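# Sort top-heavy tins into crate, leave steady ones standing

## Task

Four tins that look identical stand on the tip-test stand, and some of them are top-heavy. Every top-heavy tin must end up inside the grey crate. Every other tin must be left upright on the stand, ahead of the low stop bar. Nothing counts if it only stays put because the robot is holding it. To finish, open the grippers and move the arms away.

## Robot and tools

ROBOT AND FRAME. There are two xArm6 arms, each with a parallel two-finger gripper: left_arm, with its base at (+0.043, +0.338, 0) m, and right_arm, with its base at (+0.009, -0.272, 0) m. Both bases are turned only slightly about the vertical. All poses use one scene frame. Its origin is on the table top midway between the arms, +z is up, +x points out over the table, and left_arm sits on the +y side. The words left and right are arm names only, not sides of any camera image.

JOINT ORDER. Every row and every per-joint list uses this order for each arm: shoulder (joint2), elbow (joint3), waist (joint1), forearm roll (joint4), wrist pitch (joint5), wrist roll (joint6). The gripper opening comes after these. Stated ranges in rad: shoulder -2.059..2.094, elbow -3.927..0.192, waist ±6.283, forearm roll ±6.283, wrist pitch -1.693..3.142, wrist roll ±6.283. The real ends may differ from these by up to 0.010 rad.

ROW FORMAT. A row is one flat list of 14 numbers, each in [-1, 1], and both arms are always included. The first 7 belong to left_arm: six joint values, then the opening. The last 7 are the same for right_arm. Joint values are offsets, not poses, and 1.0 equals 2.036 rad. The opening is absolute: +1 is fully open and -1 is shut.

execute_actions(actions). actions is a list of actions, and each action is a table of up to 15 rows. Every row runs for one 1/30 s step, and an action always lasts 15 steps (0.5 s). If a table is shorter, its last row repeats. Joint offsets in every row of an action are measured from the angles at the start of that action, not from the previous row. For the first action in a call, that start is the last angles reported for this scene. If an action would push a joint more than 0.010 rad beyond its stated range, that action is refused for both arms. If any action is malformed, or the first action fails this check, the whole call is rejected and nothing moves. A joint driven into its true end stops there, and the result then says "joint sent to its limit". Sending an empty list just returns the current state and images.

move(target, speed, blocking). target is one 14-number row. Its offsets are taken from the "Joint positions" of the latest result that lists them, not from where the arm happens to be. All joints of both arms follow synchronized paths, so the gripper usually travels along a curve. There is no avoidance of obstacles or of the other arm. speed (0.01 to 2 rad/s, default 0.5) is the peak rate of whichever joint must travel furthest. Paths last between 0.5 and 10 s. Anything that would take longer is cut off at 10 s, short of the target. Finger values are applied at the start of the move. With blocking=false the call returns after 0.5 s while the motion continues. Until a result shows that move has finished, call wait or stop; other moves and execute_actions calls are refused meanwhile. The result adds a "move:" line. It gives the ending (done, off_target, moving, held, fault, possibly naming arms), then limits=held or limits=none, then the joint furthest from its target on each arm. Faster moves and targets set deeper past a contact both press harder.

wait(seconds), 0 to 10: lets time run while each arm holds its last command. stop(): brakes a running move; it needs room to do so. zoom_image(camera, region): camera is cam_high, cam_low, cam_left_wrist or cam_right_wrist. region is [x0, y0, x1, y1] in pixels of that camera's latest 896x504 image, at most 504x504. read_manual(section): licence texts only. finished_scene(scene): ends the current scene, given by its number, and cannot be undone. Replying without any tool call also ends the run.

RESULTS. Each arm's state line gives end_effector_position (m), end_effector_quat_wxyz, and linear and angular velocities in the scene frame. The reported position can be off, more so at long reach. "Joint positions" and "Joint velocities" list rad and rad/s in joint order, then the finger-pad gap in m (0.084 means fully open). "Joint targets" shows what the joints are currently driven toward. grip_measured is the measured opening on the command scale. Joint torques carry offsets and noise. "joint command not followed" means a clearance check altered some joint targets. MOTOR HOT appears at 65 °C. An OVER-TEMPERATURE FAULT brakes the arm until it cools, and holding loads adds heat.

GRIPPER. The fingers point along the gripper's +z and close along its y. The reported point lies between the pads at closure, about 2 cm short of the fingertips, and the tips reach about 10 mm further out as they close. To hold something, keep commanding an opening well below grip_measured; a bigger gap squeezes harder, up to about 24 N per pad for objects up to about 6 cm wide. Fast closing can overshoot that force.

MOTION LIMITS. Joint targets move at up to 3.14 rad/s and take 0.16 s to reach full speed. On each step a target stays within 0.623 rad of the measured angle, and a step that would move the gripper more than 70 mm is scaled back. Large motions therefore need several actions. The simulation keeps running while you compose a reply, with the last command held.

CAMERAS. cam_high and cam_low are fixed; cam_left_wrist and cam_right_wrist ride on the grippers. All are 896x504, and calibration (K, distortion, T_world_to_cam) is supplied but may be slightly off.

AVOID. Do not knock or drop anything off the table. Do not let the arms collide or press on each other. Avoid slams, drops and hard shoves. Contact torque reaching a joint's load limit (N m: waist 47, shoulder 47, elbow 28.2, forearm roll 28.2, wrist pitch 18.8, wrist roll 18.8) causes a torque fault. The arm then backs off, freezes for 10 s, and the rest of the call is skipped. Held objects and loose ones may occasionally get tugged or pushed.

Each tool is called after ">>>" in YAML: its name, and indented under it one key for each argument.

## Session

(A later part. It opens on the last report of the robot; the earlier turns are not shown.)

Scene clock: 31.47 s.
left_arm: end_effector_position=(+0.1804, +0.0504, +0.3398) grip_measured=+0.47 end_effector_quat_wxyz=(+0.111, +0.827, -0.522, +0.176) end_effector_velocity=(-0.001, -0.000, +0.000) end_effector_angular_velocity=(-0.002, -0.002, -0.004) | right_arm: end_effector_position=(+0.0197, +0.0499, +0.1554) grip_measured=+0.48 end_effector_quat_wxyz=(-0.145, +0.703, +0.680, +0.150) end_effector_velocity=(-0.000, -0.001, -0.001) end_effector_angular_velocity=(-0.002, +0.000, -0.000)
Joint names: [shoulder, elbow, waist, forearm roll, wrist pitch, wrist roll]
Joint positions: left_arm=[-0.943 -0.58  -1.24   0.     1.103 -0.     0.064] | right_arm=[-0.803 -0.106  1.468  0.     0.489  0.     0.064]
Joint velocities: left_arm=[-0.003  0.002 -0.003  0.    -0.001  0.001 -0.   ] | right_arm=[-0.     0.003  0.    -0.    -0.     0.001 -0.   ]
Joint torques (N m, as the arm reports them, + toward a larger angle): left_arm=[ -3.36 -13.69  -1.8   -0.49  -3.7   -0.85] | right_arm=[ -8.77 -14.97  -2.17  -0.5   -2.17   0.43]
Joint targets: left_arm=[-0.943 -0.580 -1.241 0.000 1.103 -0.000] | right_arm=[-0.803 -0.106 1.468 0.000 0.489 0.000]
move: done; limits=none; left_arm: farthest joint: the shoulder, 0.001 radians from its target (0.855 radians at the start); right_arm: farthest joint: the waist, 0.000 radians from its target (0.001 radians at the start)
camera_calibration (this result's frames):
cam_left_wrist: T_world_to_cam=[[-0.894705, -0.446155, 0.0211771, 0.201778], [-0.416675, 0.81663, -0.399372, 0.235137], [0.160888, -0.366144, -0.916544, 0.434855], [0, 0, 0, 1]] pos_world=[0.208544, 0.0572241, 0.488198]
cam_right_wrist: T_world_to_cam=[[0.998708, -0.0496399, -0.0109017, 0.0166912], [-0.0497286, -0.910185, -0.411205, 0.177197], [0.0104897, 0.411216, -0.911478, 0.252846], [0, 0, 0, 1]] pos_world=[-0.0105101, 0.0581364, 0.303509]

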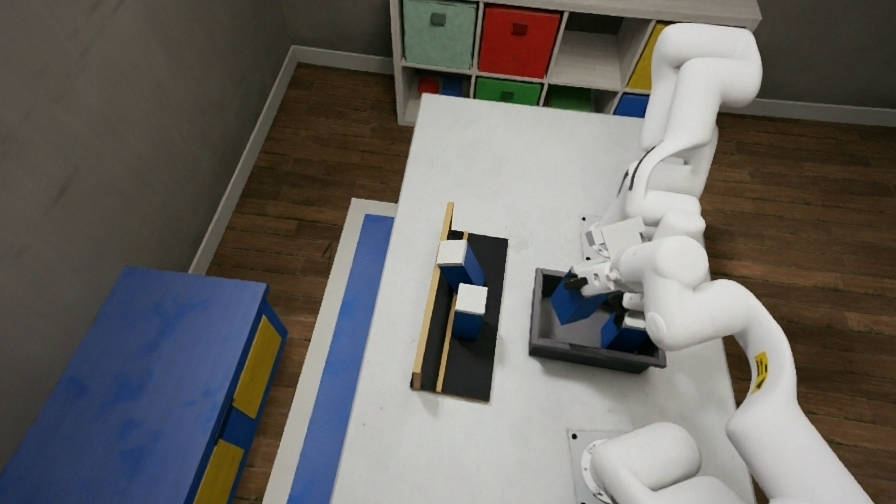

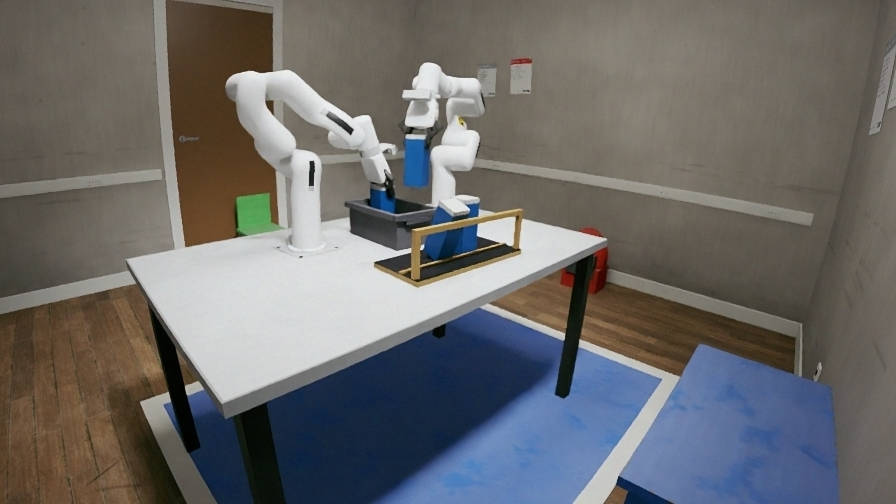

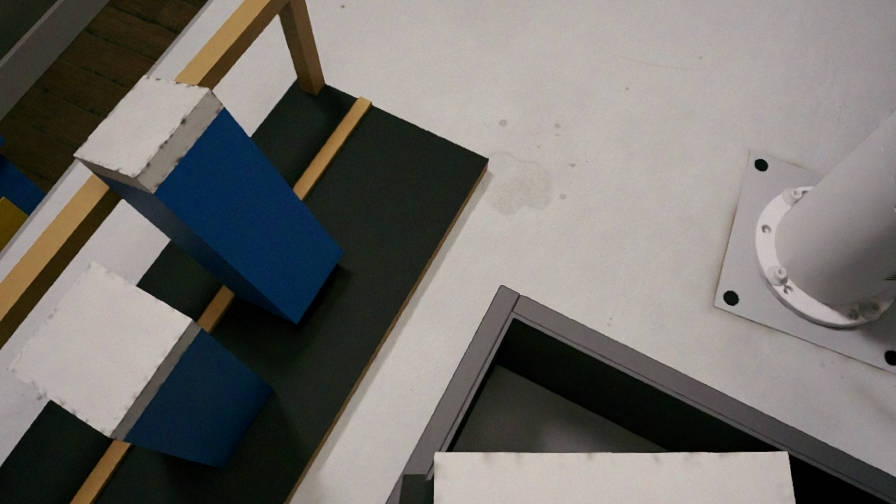

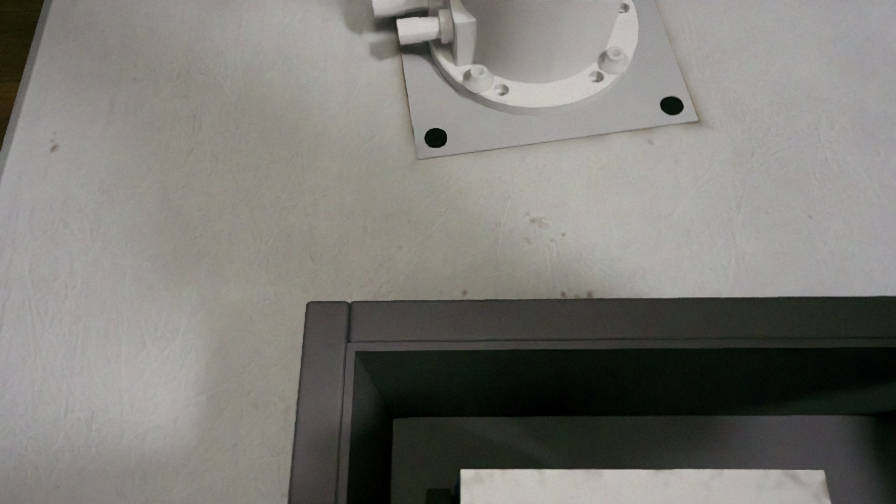

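>>> execute_actions:
  actions:
    - [[0,0,0,0,0,0,-0.3,0,0,0,0,0,0,1]]

>>> move:
  target: [0.0583,0.238,0,0,-0.2963,0,-0.3,-0.0622,-0.2361,0,0,0.2983,0,1]
  speed: 0.5

>>> execute_actions:
  actions:
    - [[0,0,0,0,0,0,1,0,0,0,0,0,0,1]]

Scene clock: 32.57 s.
left_arm: end_effector_position=(+0.1804, +0.0504, +0.3398) grip_measured=+0.47 end_effector_quat_wxyz=(+0.111, +0.827, -0.522, +0.176) end_effector_velocity=(-0.000, +0.000, -0.000) end_effector_angular_velocity=(+0.001, +0.000, -0.000) | right_arm: end_effector_position=(+0.0197, +0.0500, +0.1555) grip_measured=+1.00 end_effector_quat_wxyz=(-0.145, +0.703, +0.680, +0.150) end_effector_velocity=(-0.000, -0.001, -0.001) end_effector_angular_velocity=(-0.004, -0.000, +0.002)
Joint names: [shoulder, elbow, waist, forearm roll, wrist pitch, wrist roll]
Joint positions: left_arm=[-0.943 -0.58  -1.24   0.     1.103 -0.     0.064] | right_arm=[-0.803 -0.107  1.468  0.     0.489  0.     0.084]
Joint velocities: left_arm=[ 0.  0. -0.  0.  0. -0.  0.] | right_arm=[ 0.002  0.001  0.001  0.     0.001 -0.001  0.   ]
Joint torques (N m, as the arm reports them, + toward a larger angle): left_arm=[ -3.24 -13.81  -1.73  -0.6   -3.7   -0.92] | right_arm=[ -7.8  -13.76  -2.1   -0.49  -1.89   0.42]
Joint targets: left_arm=[-0.943 -0.580 -1.240 0.000 1.103 -0.000] | right_arm=[-0.803 -0.106 1.468 0.000 0.489 0.000]
camera_calibration (this result's frames):
cam_left_wrist: T_world_to_cam=[[-0.894707, -0.446151, 0.0211772, 0.201777], [-0.416671, 0.816631, -0.399374, 0.235136], [0.160887, -0.366147, -0.916544, 0.434855], [0, 0, 0, 1]] pos_world=[0.208542, 0.0572244, 0.488198]
cam_right_wrist: T_world_to_cam=[[0.998708, -0.0496383, -0.0109058, 0.0166934], [-0.0497261, -0.910078, -0.411443, 0.177325], [0.0104981, 0.411453, -0.91137, 0.252877], [0, 0, 0, 1]] pos_world=[-0.0105089, 0.0581615, 0.303606]

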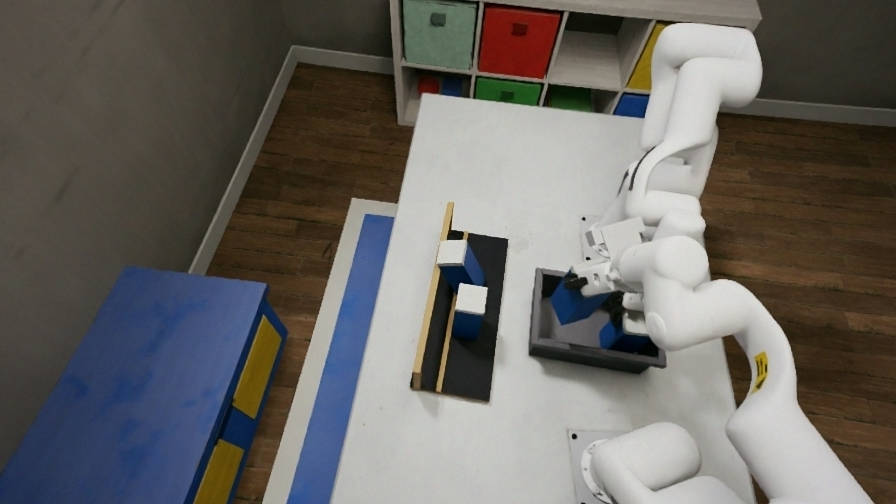

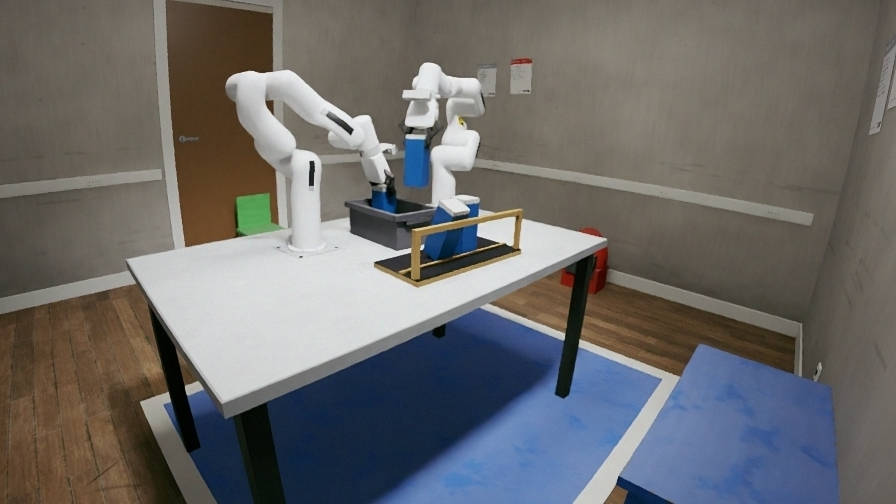

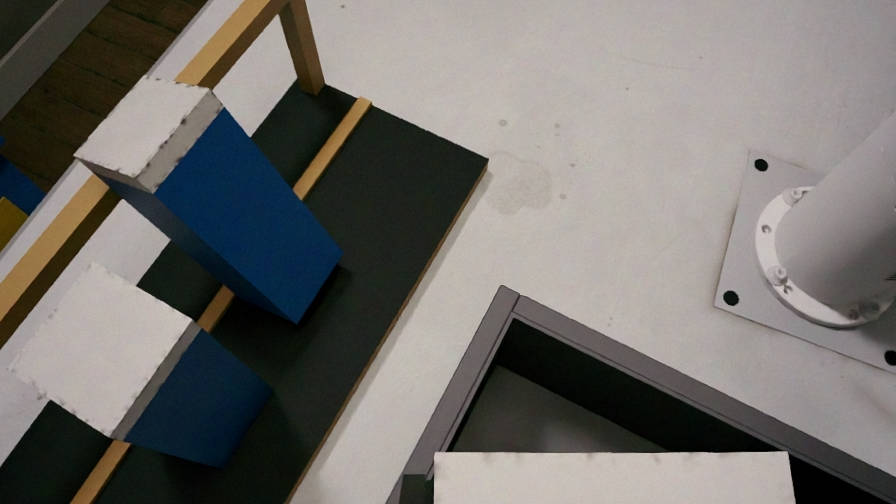

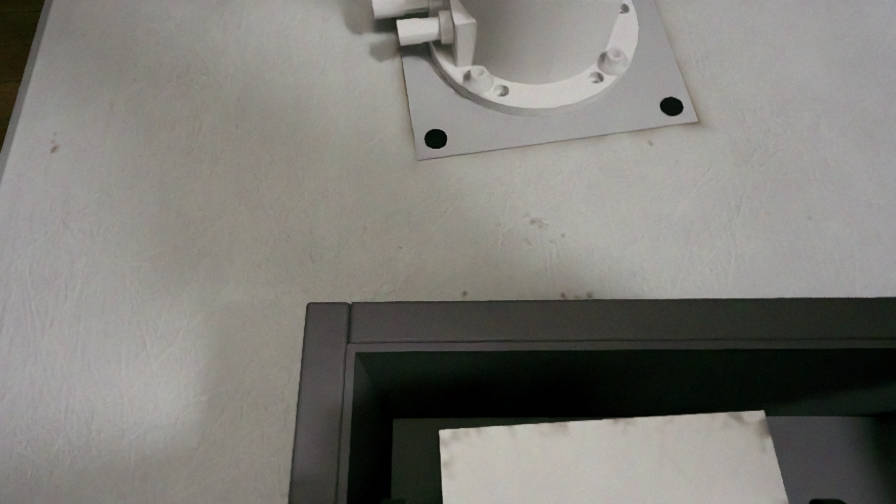

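Scene clock: 34.43 s.
left_arm: end_effector_position=(+0.1804, +0.0504, +0.1551) grip_measured=+0.47 end_effector_quat_wxyz=(+0.111, +0.827, -0.522, +0.176) end_effector_velocity=(-0.001, +0.001, -0.002) end_effector_angular_velocity=(+0.002, +0.002, +0.000) | right_arm: end_effector_position=(+0.0197, +0.0497, +0.3403) grip_measured=+1.00 end_effector_quat_wxyz=(-0.145, +0.703, +0.680, +0.150) end_effector_velocity=(+0.000, +0.000, +0.002) end_effector_angular_velocity=(+0.003, -0.000, -0.000)
Joint names: [shoulder, elbow, waist, forearm roll, wrist pitch, wrist roll]
Joint positions: left_arm=[-0.824 -0.096 -1.24   0.     0.5   -0.     0.064] | right_arm=[-0.93  -0.587  1.468  0.     1.096  0.     0.084]
Joint velocities: left_arm=[ 0.001  0.003 -0.    -0.001 -0.001 -0.     0.   ] | right_arm=[-0.001 -0.004 -0.    -0.     0.001 -0.    -0.   ]
Joint torques (N m, as the arm reports them, + toward a larger angle): left_arm=[ -4.32 -12.71  -2.56  -0.65  -3.56  -0.79] | right_arm=[ -5.8  -14.22  -2.29  -0.56  -1.81   0.42]
Joint targets: left_arm=[-0.824 -0.096 -1.240 0.000 0.500 -0.000] | right_arm=[-0.930 -0.587 1.468 0.000 1.096 0.000]
move: done; limits=none; left_arm: farthest joint: the elbow, 0.001 radians from its target (0.485 radians at the start); right_arm: farthest joint: the elbow, 0.001 radians from its target (0.481 radians at the start)
camera_calibration (this result's frames):
cam_left_wrist: T_world_to_cam=[[-0.89471, -0.446145, 0.0211953, 0.205686], [-0.416607, 0.816483, -0.399744, 0.161474], [0.161038, -0.366485, -0.916382, 0.265552], [0, 0, 0, 1]] pos_world=[0.208537, 0.057246, 0.303535]
cam_right_wrist: T_world_to_cam=[[0.99872, -0.0493744, -0.0110022, 0.0187914], [-0.0495293, -0.91025, -0.411087, 0.253011], [0.0102824, 0.411106, -0.91153, 0.421477], [0, 0, 0, 1]] pos_world=[-0.0105697, 0.0579591, 0.488405]

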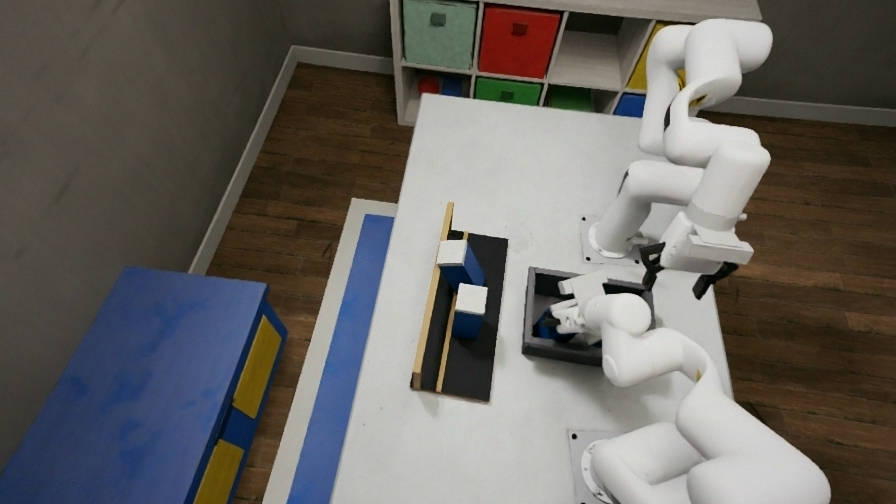

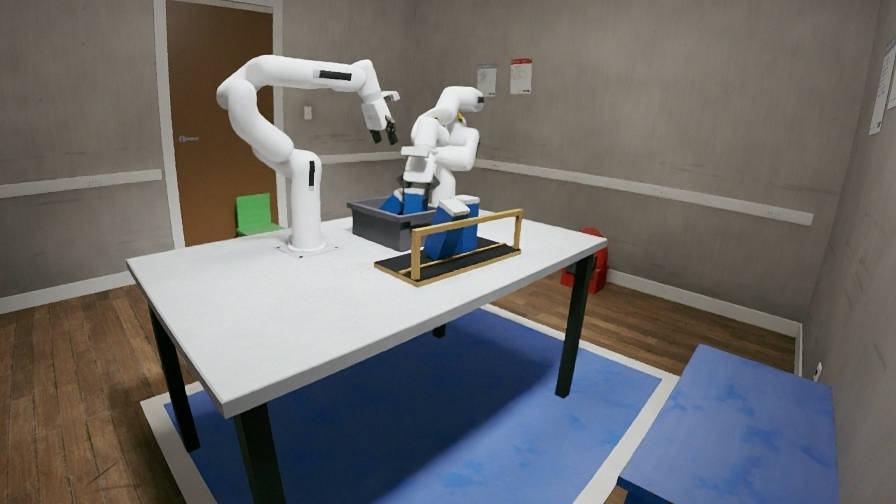

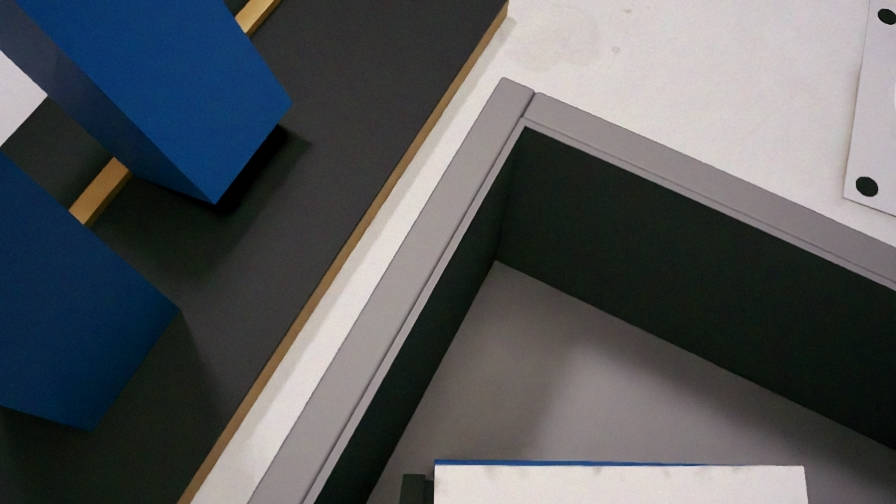

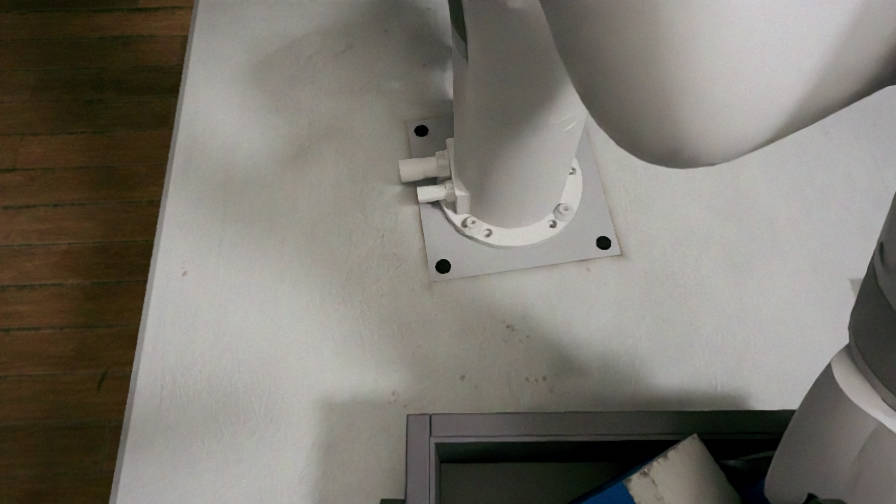

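Scene clock: 34.93 s.
left_arm: end_effector_position=(+0.1806, +0.0499, +0.1558) grip_measured=+1.00 end_effector_quat_wxyz=(+0.112, +0.827, -0.522, +0.177) end_effector_velocity=(-0.000, +0.001, -0.001) end_effector_angular_velocity=(+0.002, +0.001, -0.000) | right_arm: end_effector_position=(+0.0197, +0.0497, +0.3403) grip_measured=+1.00 end_effector_quat_wxyz=(-0.145, +0.703, +0.680, +0.150) end_effector_velocity=(-0.000, -0.000, -0.001) end_effector_angular_velocity=(-0.001, +0.000, -0.001)
Joint names: [shoulder, elbow, waist, forearm roll, wrist pitch, wrist roll]
Joint positions: left_arm=[-0.824 -0.097 -1.24   0.     0.5   -0.     0.084] | right_arm=[-0.93  -0.587  1.468  0.     1.096  0.     0.084]
Joint velocities: left_arm=[ 0.     0.002  0.    -0.     0.001  0.001  0.   ] | right_arm=[-0.001  0.002  0.001 -0.     0.     0.001 -0.   ]
Joint torques (N m, as the arm reports them, + toward a larger angle): left_arm=[ -2.52 -10.25  -2.29  -0.76  -1.66  -0.68] | right_arm=[ -5.66 -14.37  -2.21  -0.59  -1.89   0.45]
Joint targets: left_arm=[-0.824 -0.096 -1.240 0.000 0.500 -0.000] | right_arm=[-0.930 -0.587 1.468 0.000 1.096 0.000]
camera_calibration (this result's frames):
cam_left_wrist: T_world_to_cam=[[-0.894644, -0.446271, 0.0213104, 0.205657], [-0.416448, 0.815682, -0.401539, 0.162516], [0.161813, -0.368109, -0.915594, 0.265823], [0, 0, 0, 1]] pos_world=[0.208656, 0.0570694, 0.304259]
cam_right_wrist: T_world_to_cam=[[0.99872, -0.0493745, -0.0110022, 0.0187913], [-0.0495294, -0.910253, -0.411079, 0.253007], [0.0102821, 0.411098, -0.911533, 0.421475], [0, 0, 0, 1]] pos_world=[-0.0105697, 0.0579601, 0.488401]

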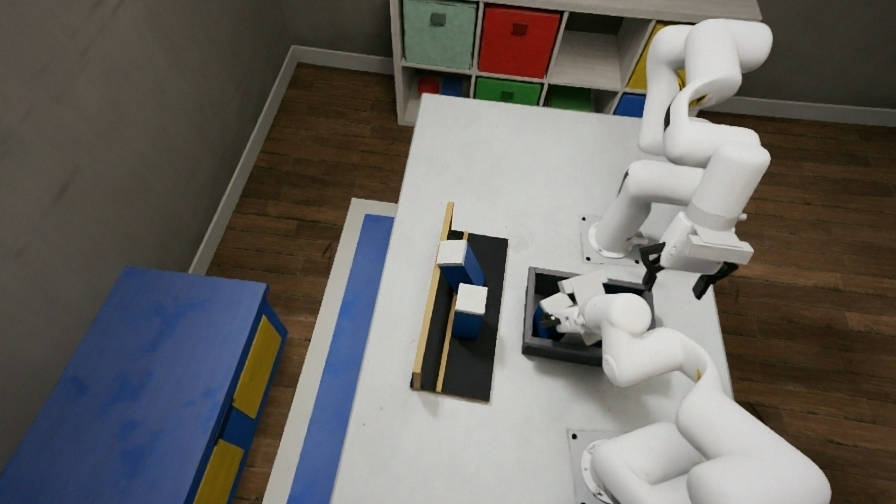

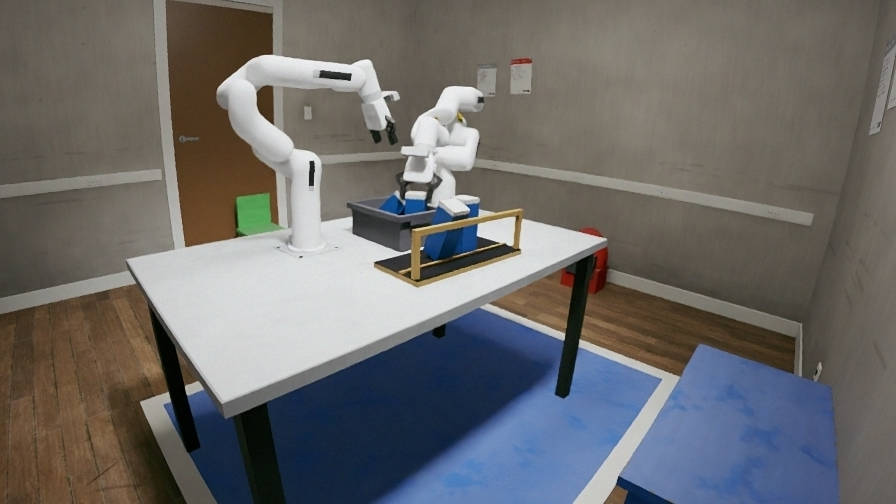

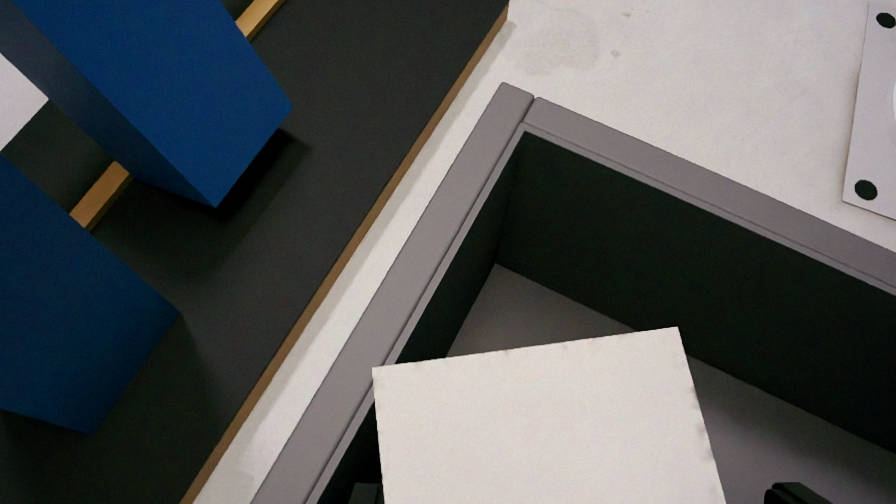

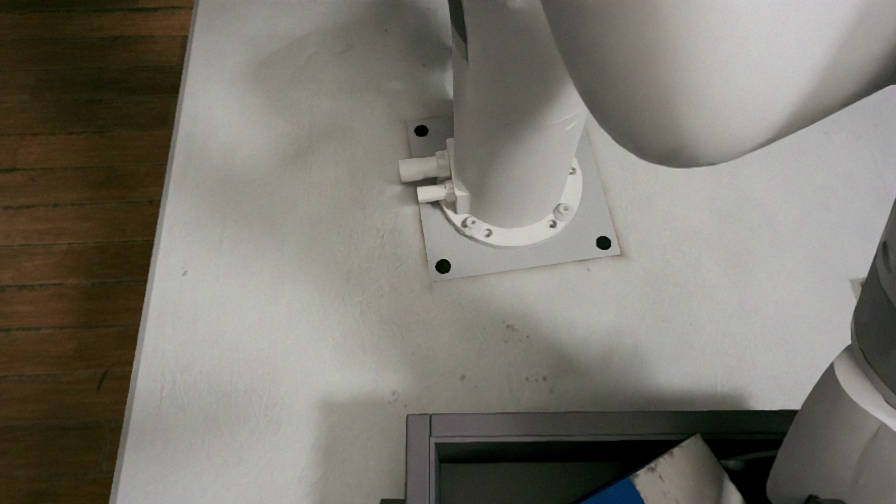

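>>> move:
  target: [-0.0583,-0.238,0,0,0.2963,0,1, 0,0,0,0,0,0,1]
  speed: 0.8

Scene clock: 37.90 s.
left_arm: end_effector_position=(+0.1805, +0.0502, +0.3405) grip_measured=+1.00 end_effector_quat_wxyz=(+0.112, +0.827, -0.522, +0.177) end_effector_velocity=(+0.000, -0.000, +0.002) end_effector_angular_velocity=(-0.003, -0.001, +0.000) | right_arm: end_effector_position=(+0.0197, +0.0497, +0.3403) grip_measured=+1.00 end_effector_quat_wxyz=(-0.145, +0.703, +0.680, +0.150) end_effector_velocity=(+0.001, -0.000, -0.001) end_effector_angular_velocity=(-0.002, +0.000, -0.001)
Joint names: [shoulder, elbow, waist, forearm roll, wrist pitch, wrist roll]
Joint positions: left_arm=[-0.943 -0.581 -1.24   0.     1.103 -0.     0.084] | right_arm=[-0.93  -0.587  1.468  0.     1.096  0.     0.084]
Joint velocities: left_arm=[-0.001 -0.003  0.    -0.     0.001 -0.    -0.   ] | right_arm=[ 0.001  0.    -0.002  0.001  0.    -0.001  0.   ]
Joint torques (N m, as the arm reports them, + toward a larger angle): left_arm=[ -2.75 -12.52  -1.61  -0.49  -2.92  -0.83] | right_arm=[ -5.84 -14.33  -2.25  -0.47  -1.85   0.45]
Joint targets: left_arm=[-0.943 -0.582 -1.240 0.000 1.103 -0.000] | right_arm=[-0.930 -0.587 1.468 0.000 1.096 0.000]
move: done; limits=none; left_arm: farthest joint: the waist, 0.000 radians from its target (0.000 radians at the start); right_arm: farthest joint: the waist, 0.000 radians from its target (0.000 radians at the start)
camera_calibration (this result's frames):
cam_left_wrist: T_world_to_cam=[[-0.89464, -0.446281, 0.0212991, 0.201732], [-0.416529, 0.815856, -0.401102, 0.236241], [0.161627, -0.367713, -0.915786, 0.435103], [0, 0, 0, 1]] pos_world=[0.208554, 0.0572839, 0.488921]
cam_right_wrist: T_world_to_cam=[[0.99872, -0.0493743, -0.0110022, 0.0187914], [-0.0495293, -0.910253, -0.411079, 0.253007], [0.010282, 0.411098, -0.911533, 0.421475], [0, 0, 0, 1]] pos_world=[-0.0105697, 0.0579601, 0.488401]

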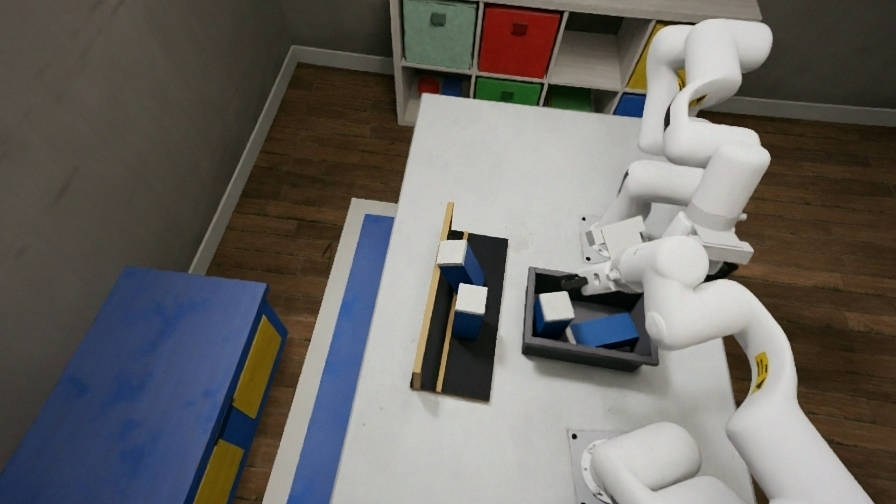

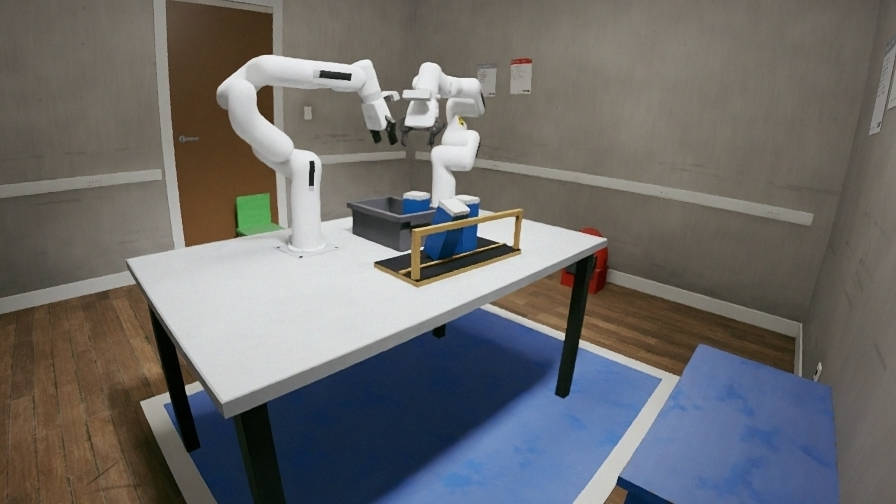

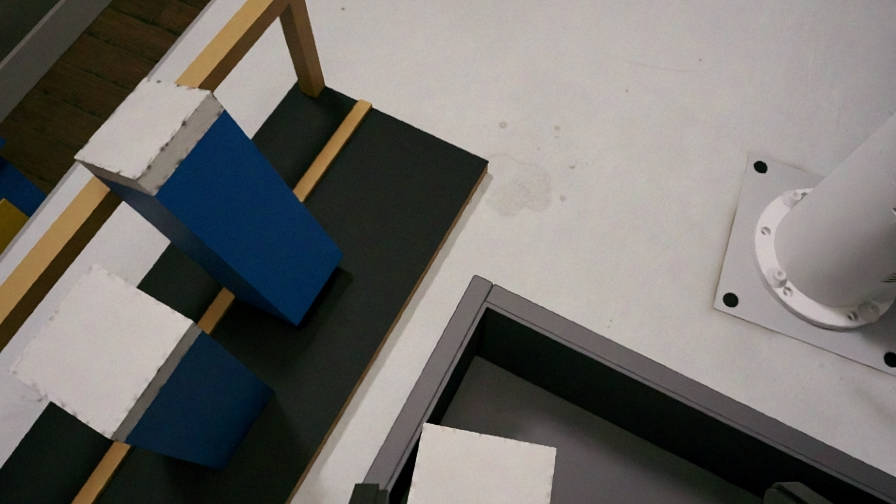

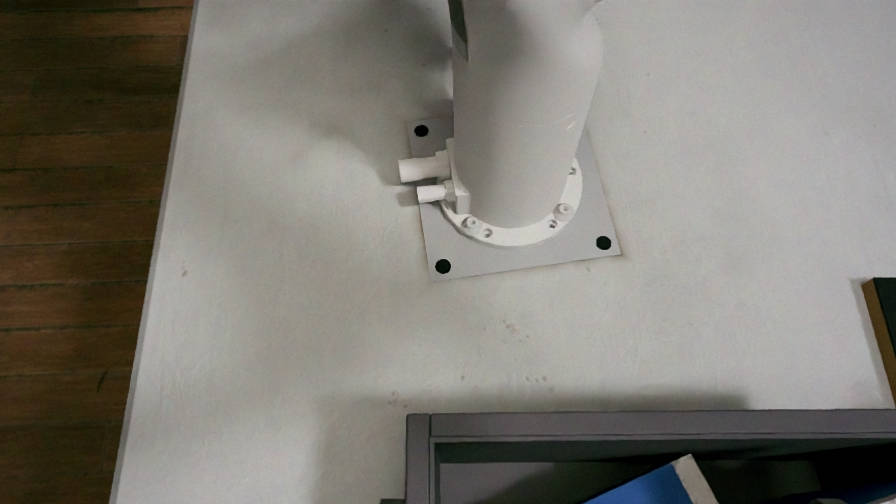

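>>> move:
  target: [0,0,0.7,0,0,0,1, 0.4848,-0.3367,-0.5329,0,0.0587,0.2407,1]
  speed: 1.0

Scene clock: 41.13 s.
left_arm: end_effector_position=(+0.3482, +0.4322, +0.3405) grip_measured=+1.00 end_effector_quat_wxyz=(-0.031, +0.967, +0.146, +0.207) end_effector_velocity=(-0.000, +0.001, -0.000) end_effector_angular_velocity=(+0.000, +0.001, +0.003) | right_arm: end_effector_position=(+0.4528, -0.0563, +0.2500) grip_measured=+1.00 end_effector_quat_wxyz=(-0.000, +1.000, -0.019, +0.000) end_effector_velocity=(+0.001, -0.002, -0.001) end_effector_angular_velocity=(-0.002, +0.003, -0.005)
Joint names: [shoulder, elbow, waist, forearm roll, wrist pitch, wrist roll]
Joint positions: left_arm=[-0.943 -0.581  0.184 -0.     1.103 -0.     0.084] | right_arm=[ 0.057 -1.272  0.384  0.001  1.215  0.49   0.084]
Joint velocities: left_arm=[ 0.     0.001  0.003  0.    -0.     0.    -0.   ] | right_arm=[ 0.003 -0.001 -0.004  0.     0.002  0.001  0.   ]
Joint torques (N m, as the arm reports them, + toward a larger angle): left_arm=[ -2.34 -12.49  -1.34  -0.75  -3.07  -0.88] | right_arm=[-30.47 -14.05  -2.03  -0.64  -1.37   0.38]
Joint targets: left_arm=[-0.943 -0.581 0.185 0.000 1.103 -0.000] | right_arm=[0.057 -1.272 0.384 0.000 1.215 0.490]
move: done; limits=none; left_arm: farthest joint: the waist, 0.001 radians from its target (1.425 radians at the start); right_arm: farthest joint: the waist, 0.001 radians from its target (1.085 radians at the start)
camera_calibration (this result's frames):
cam_left_wrist: T_world_to_cam=[[0.31107, -0.950148, 0.0213133, 0.320117], [-0.867867, -0.29313, -0.4011, 0.630903], [0.387352, 0.106273, -0.915786, 0.265005], [0, 0, 0, 1]] pos_world=[0.345311, 0.460932, 0.488921]
cam_right_wrist: T_world_to_cam=[[-0.0558479, -0.998432, -0.00375499, 0.00225833], [-0.998435, 0.0558589, -0.00288174, 0.522794], [0.00308697, 0.00358817, -0.999989, 0.380737], [0, 0, 0, 1]] pos_world=[0.520926, -0.0283141, 0.382248]

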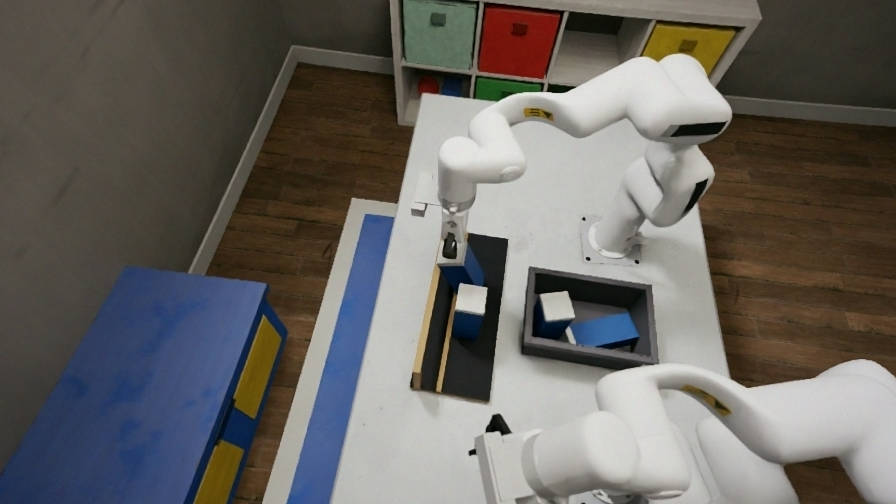

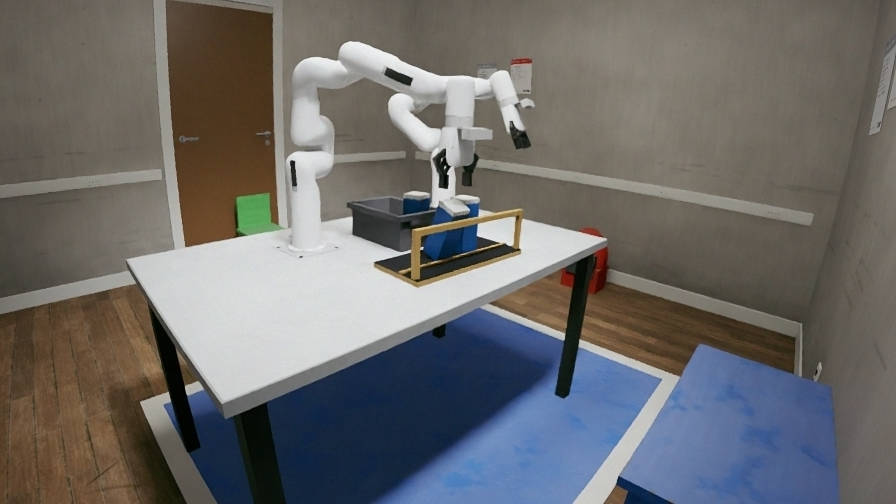

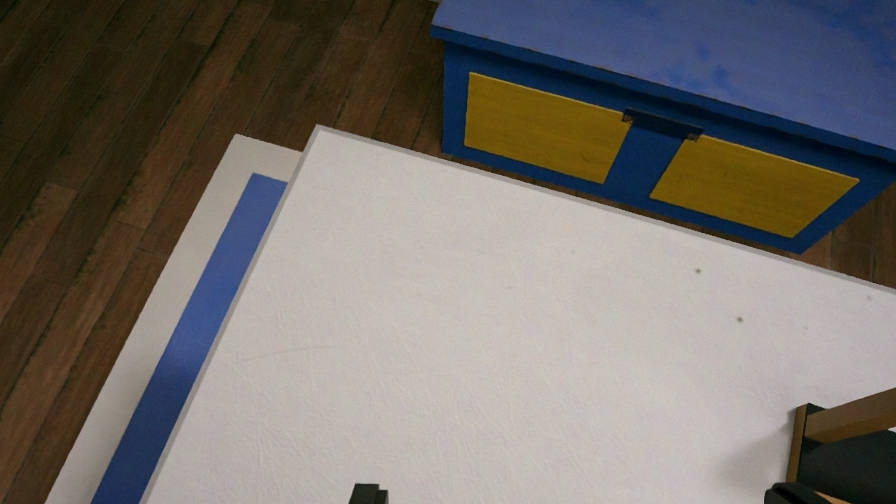

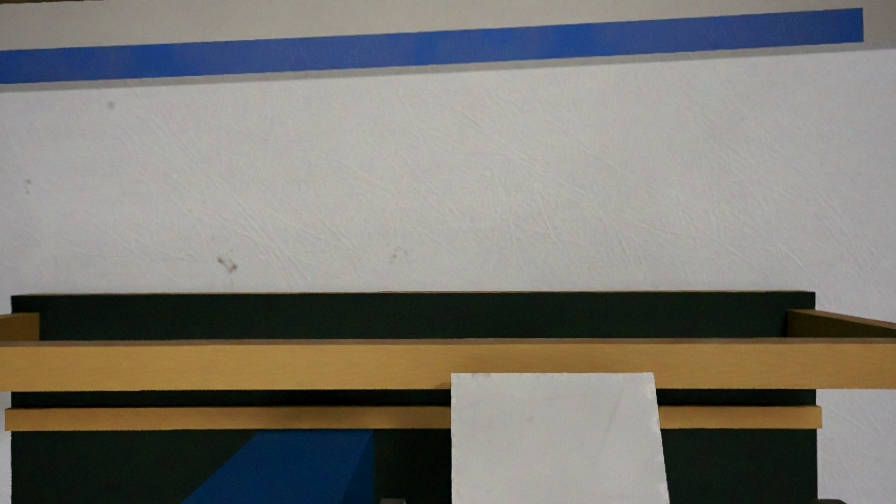

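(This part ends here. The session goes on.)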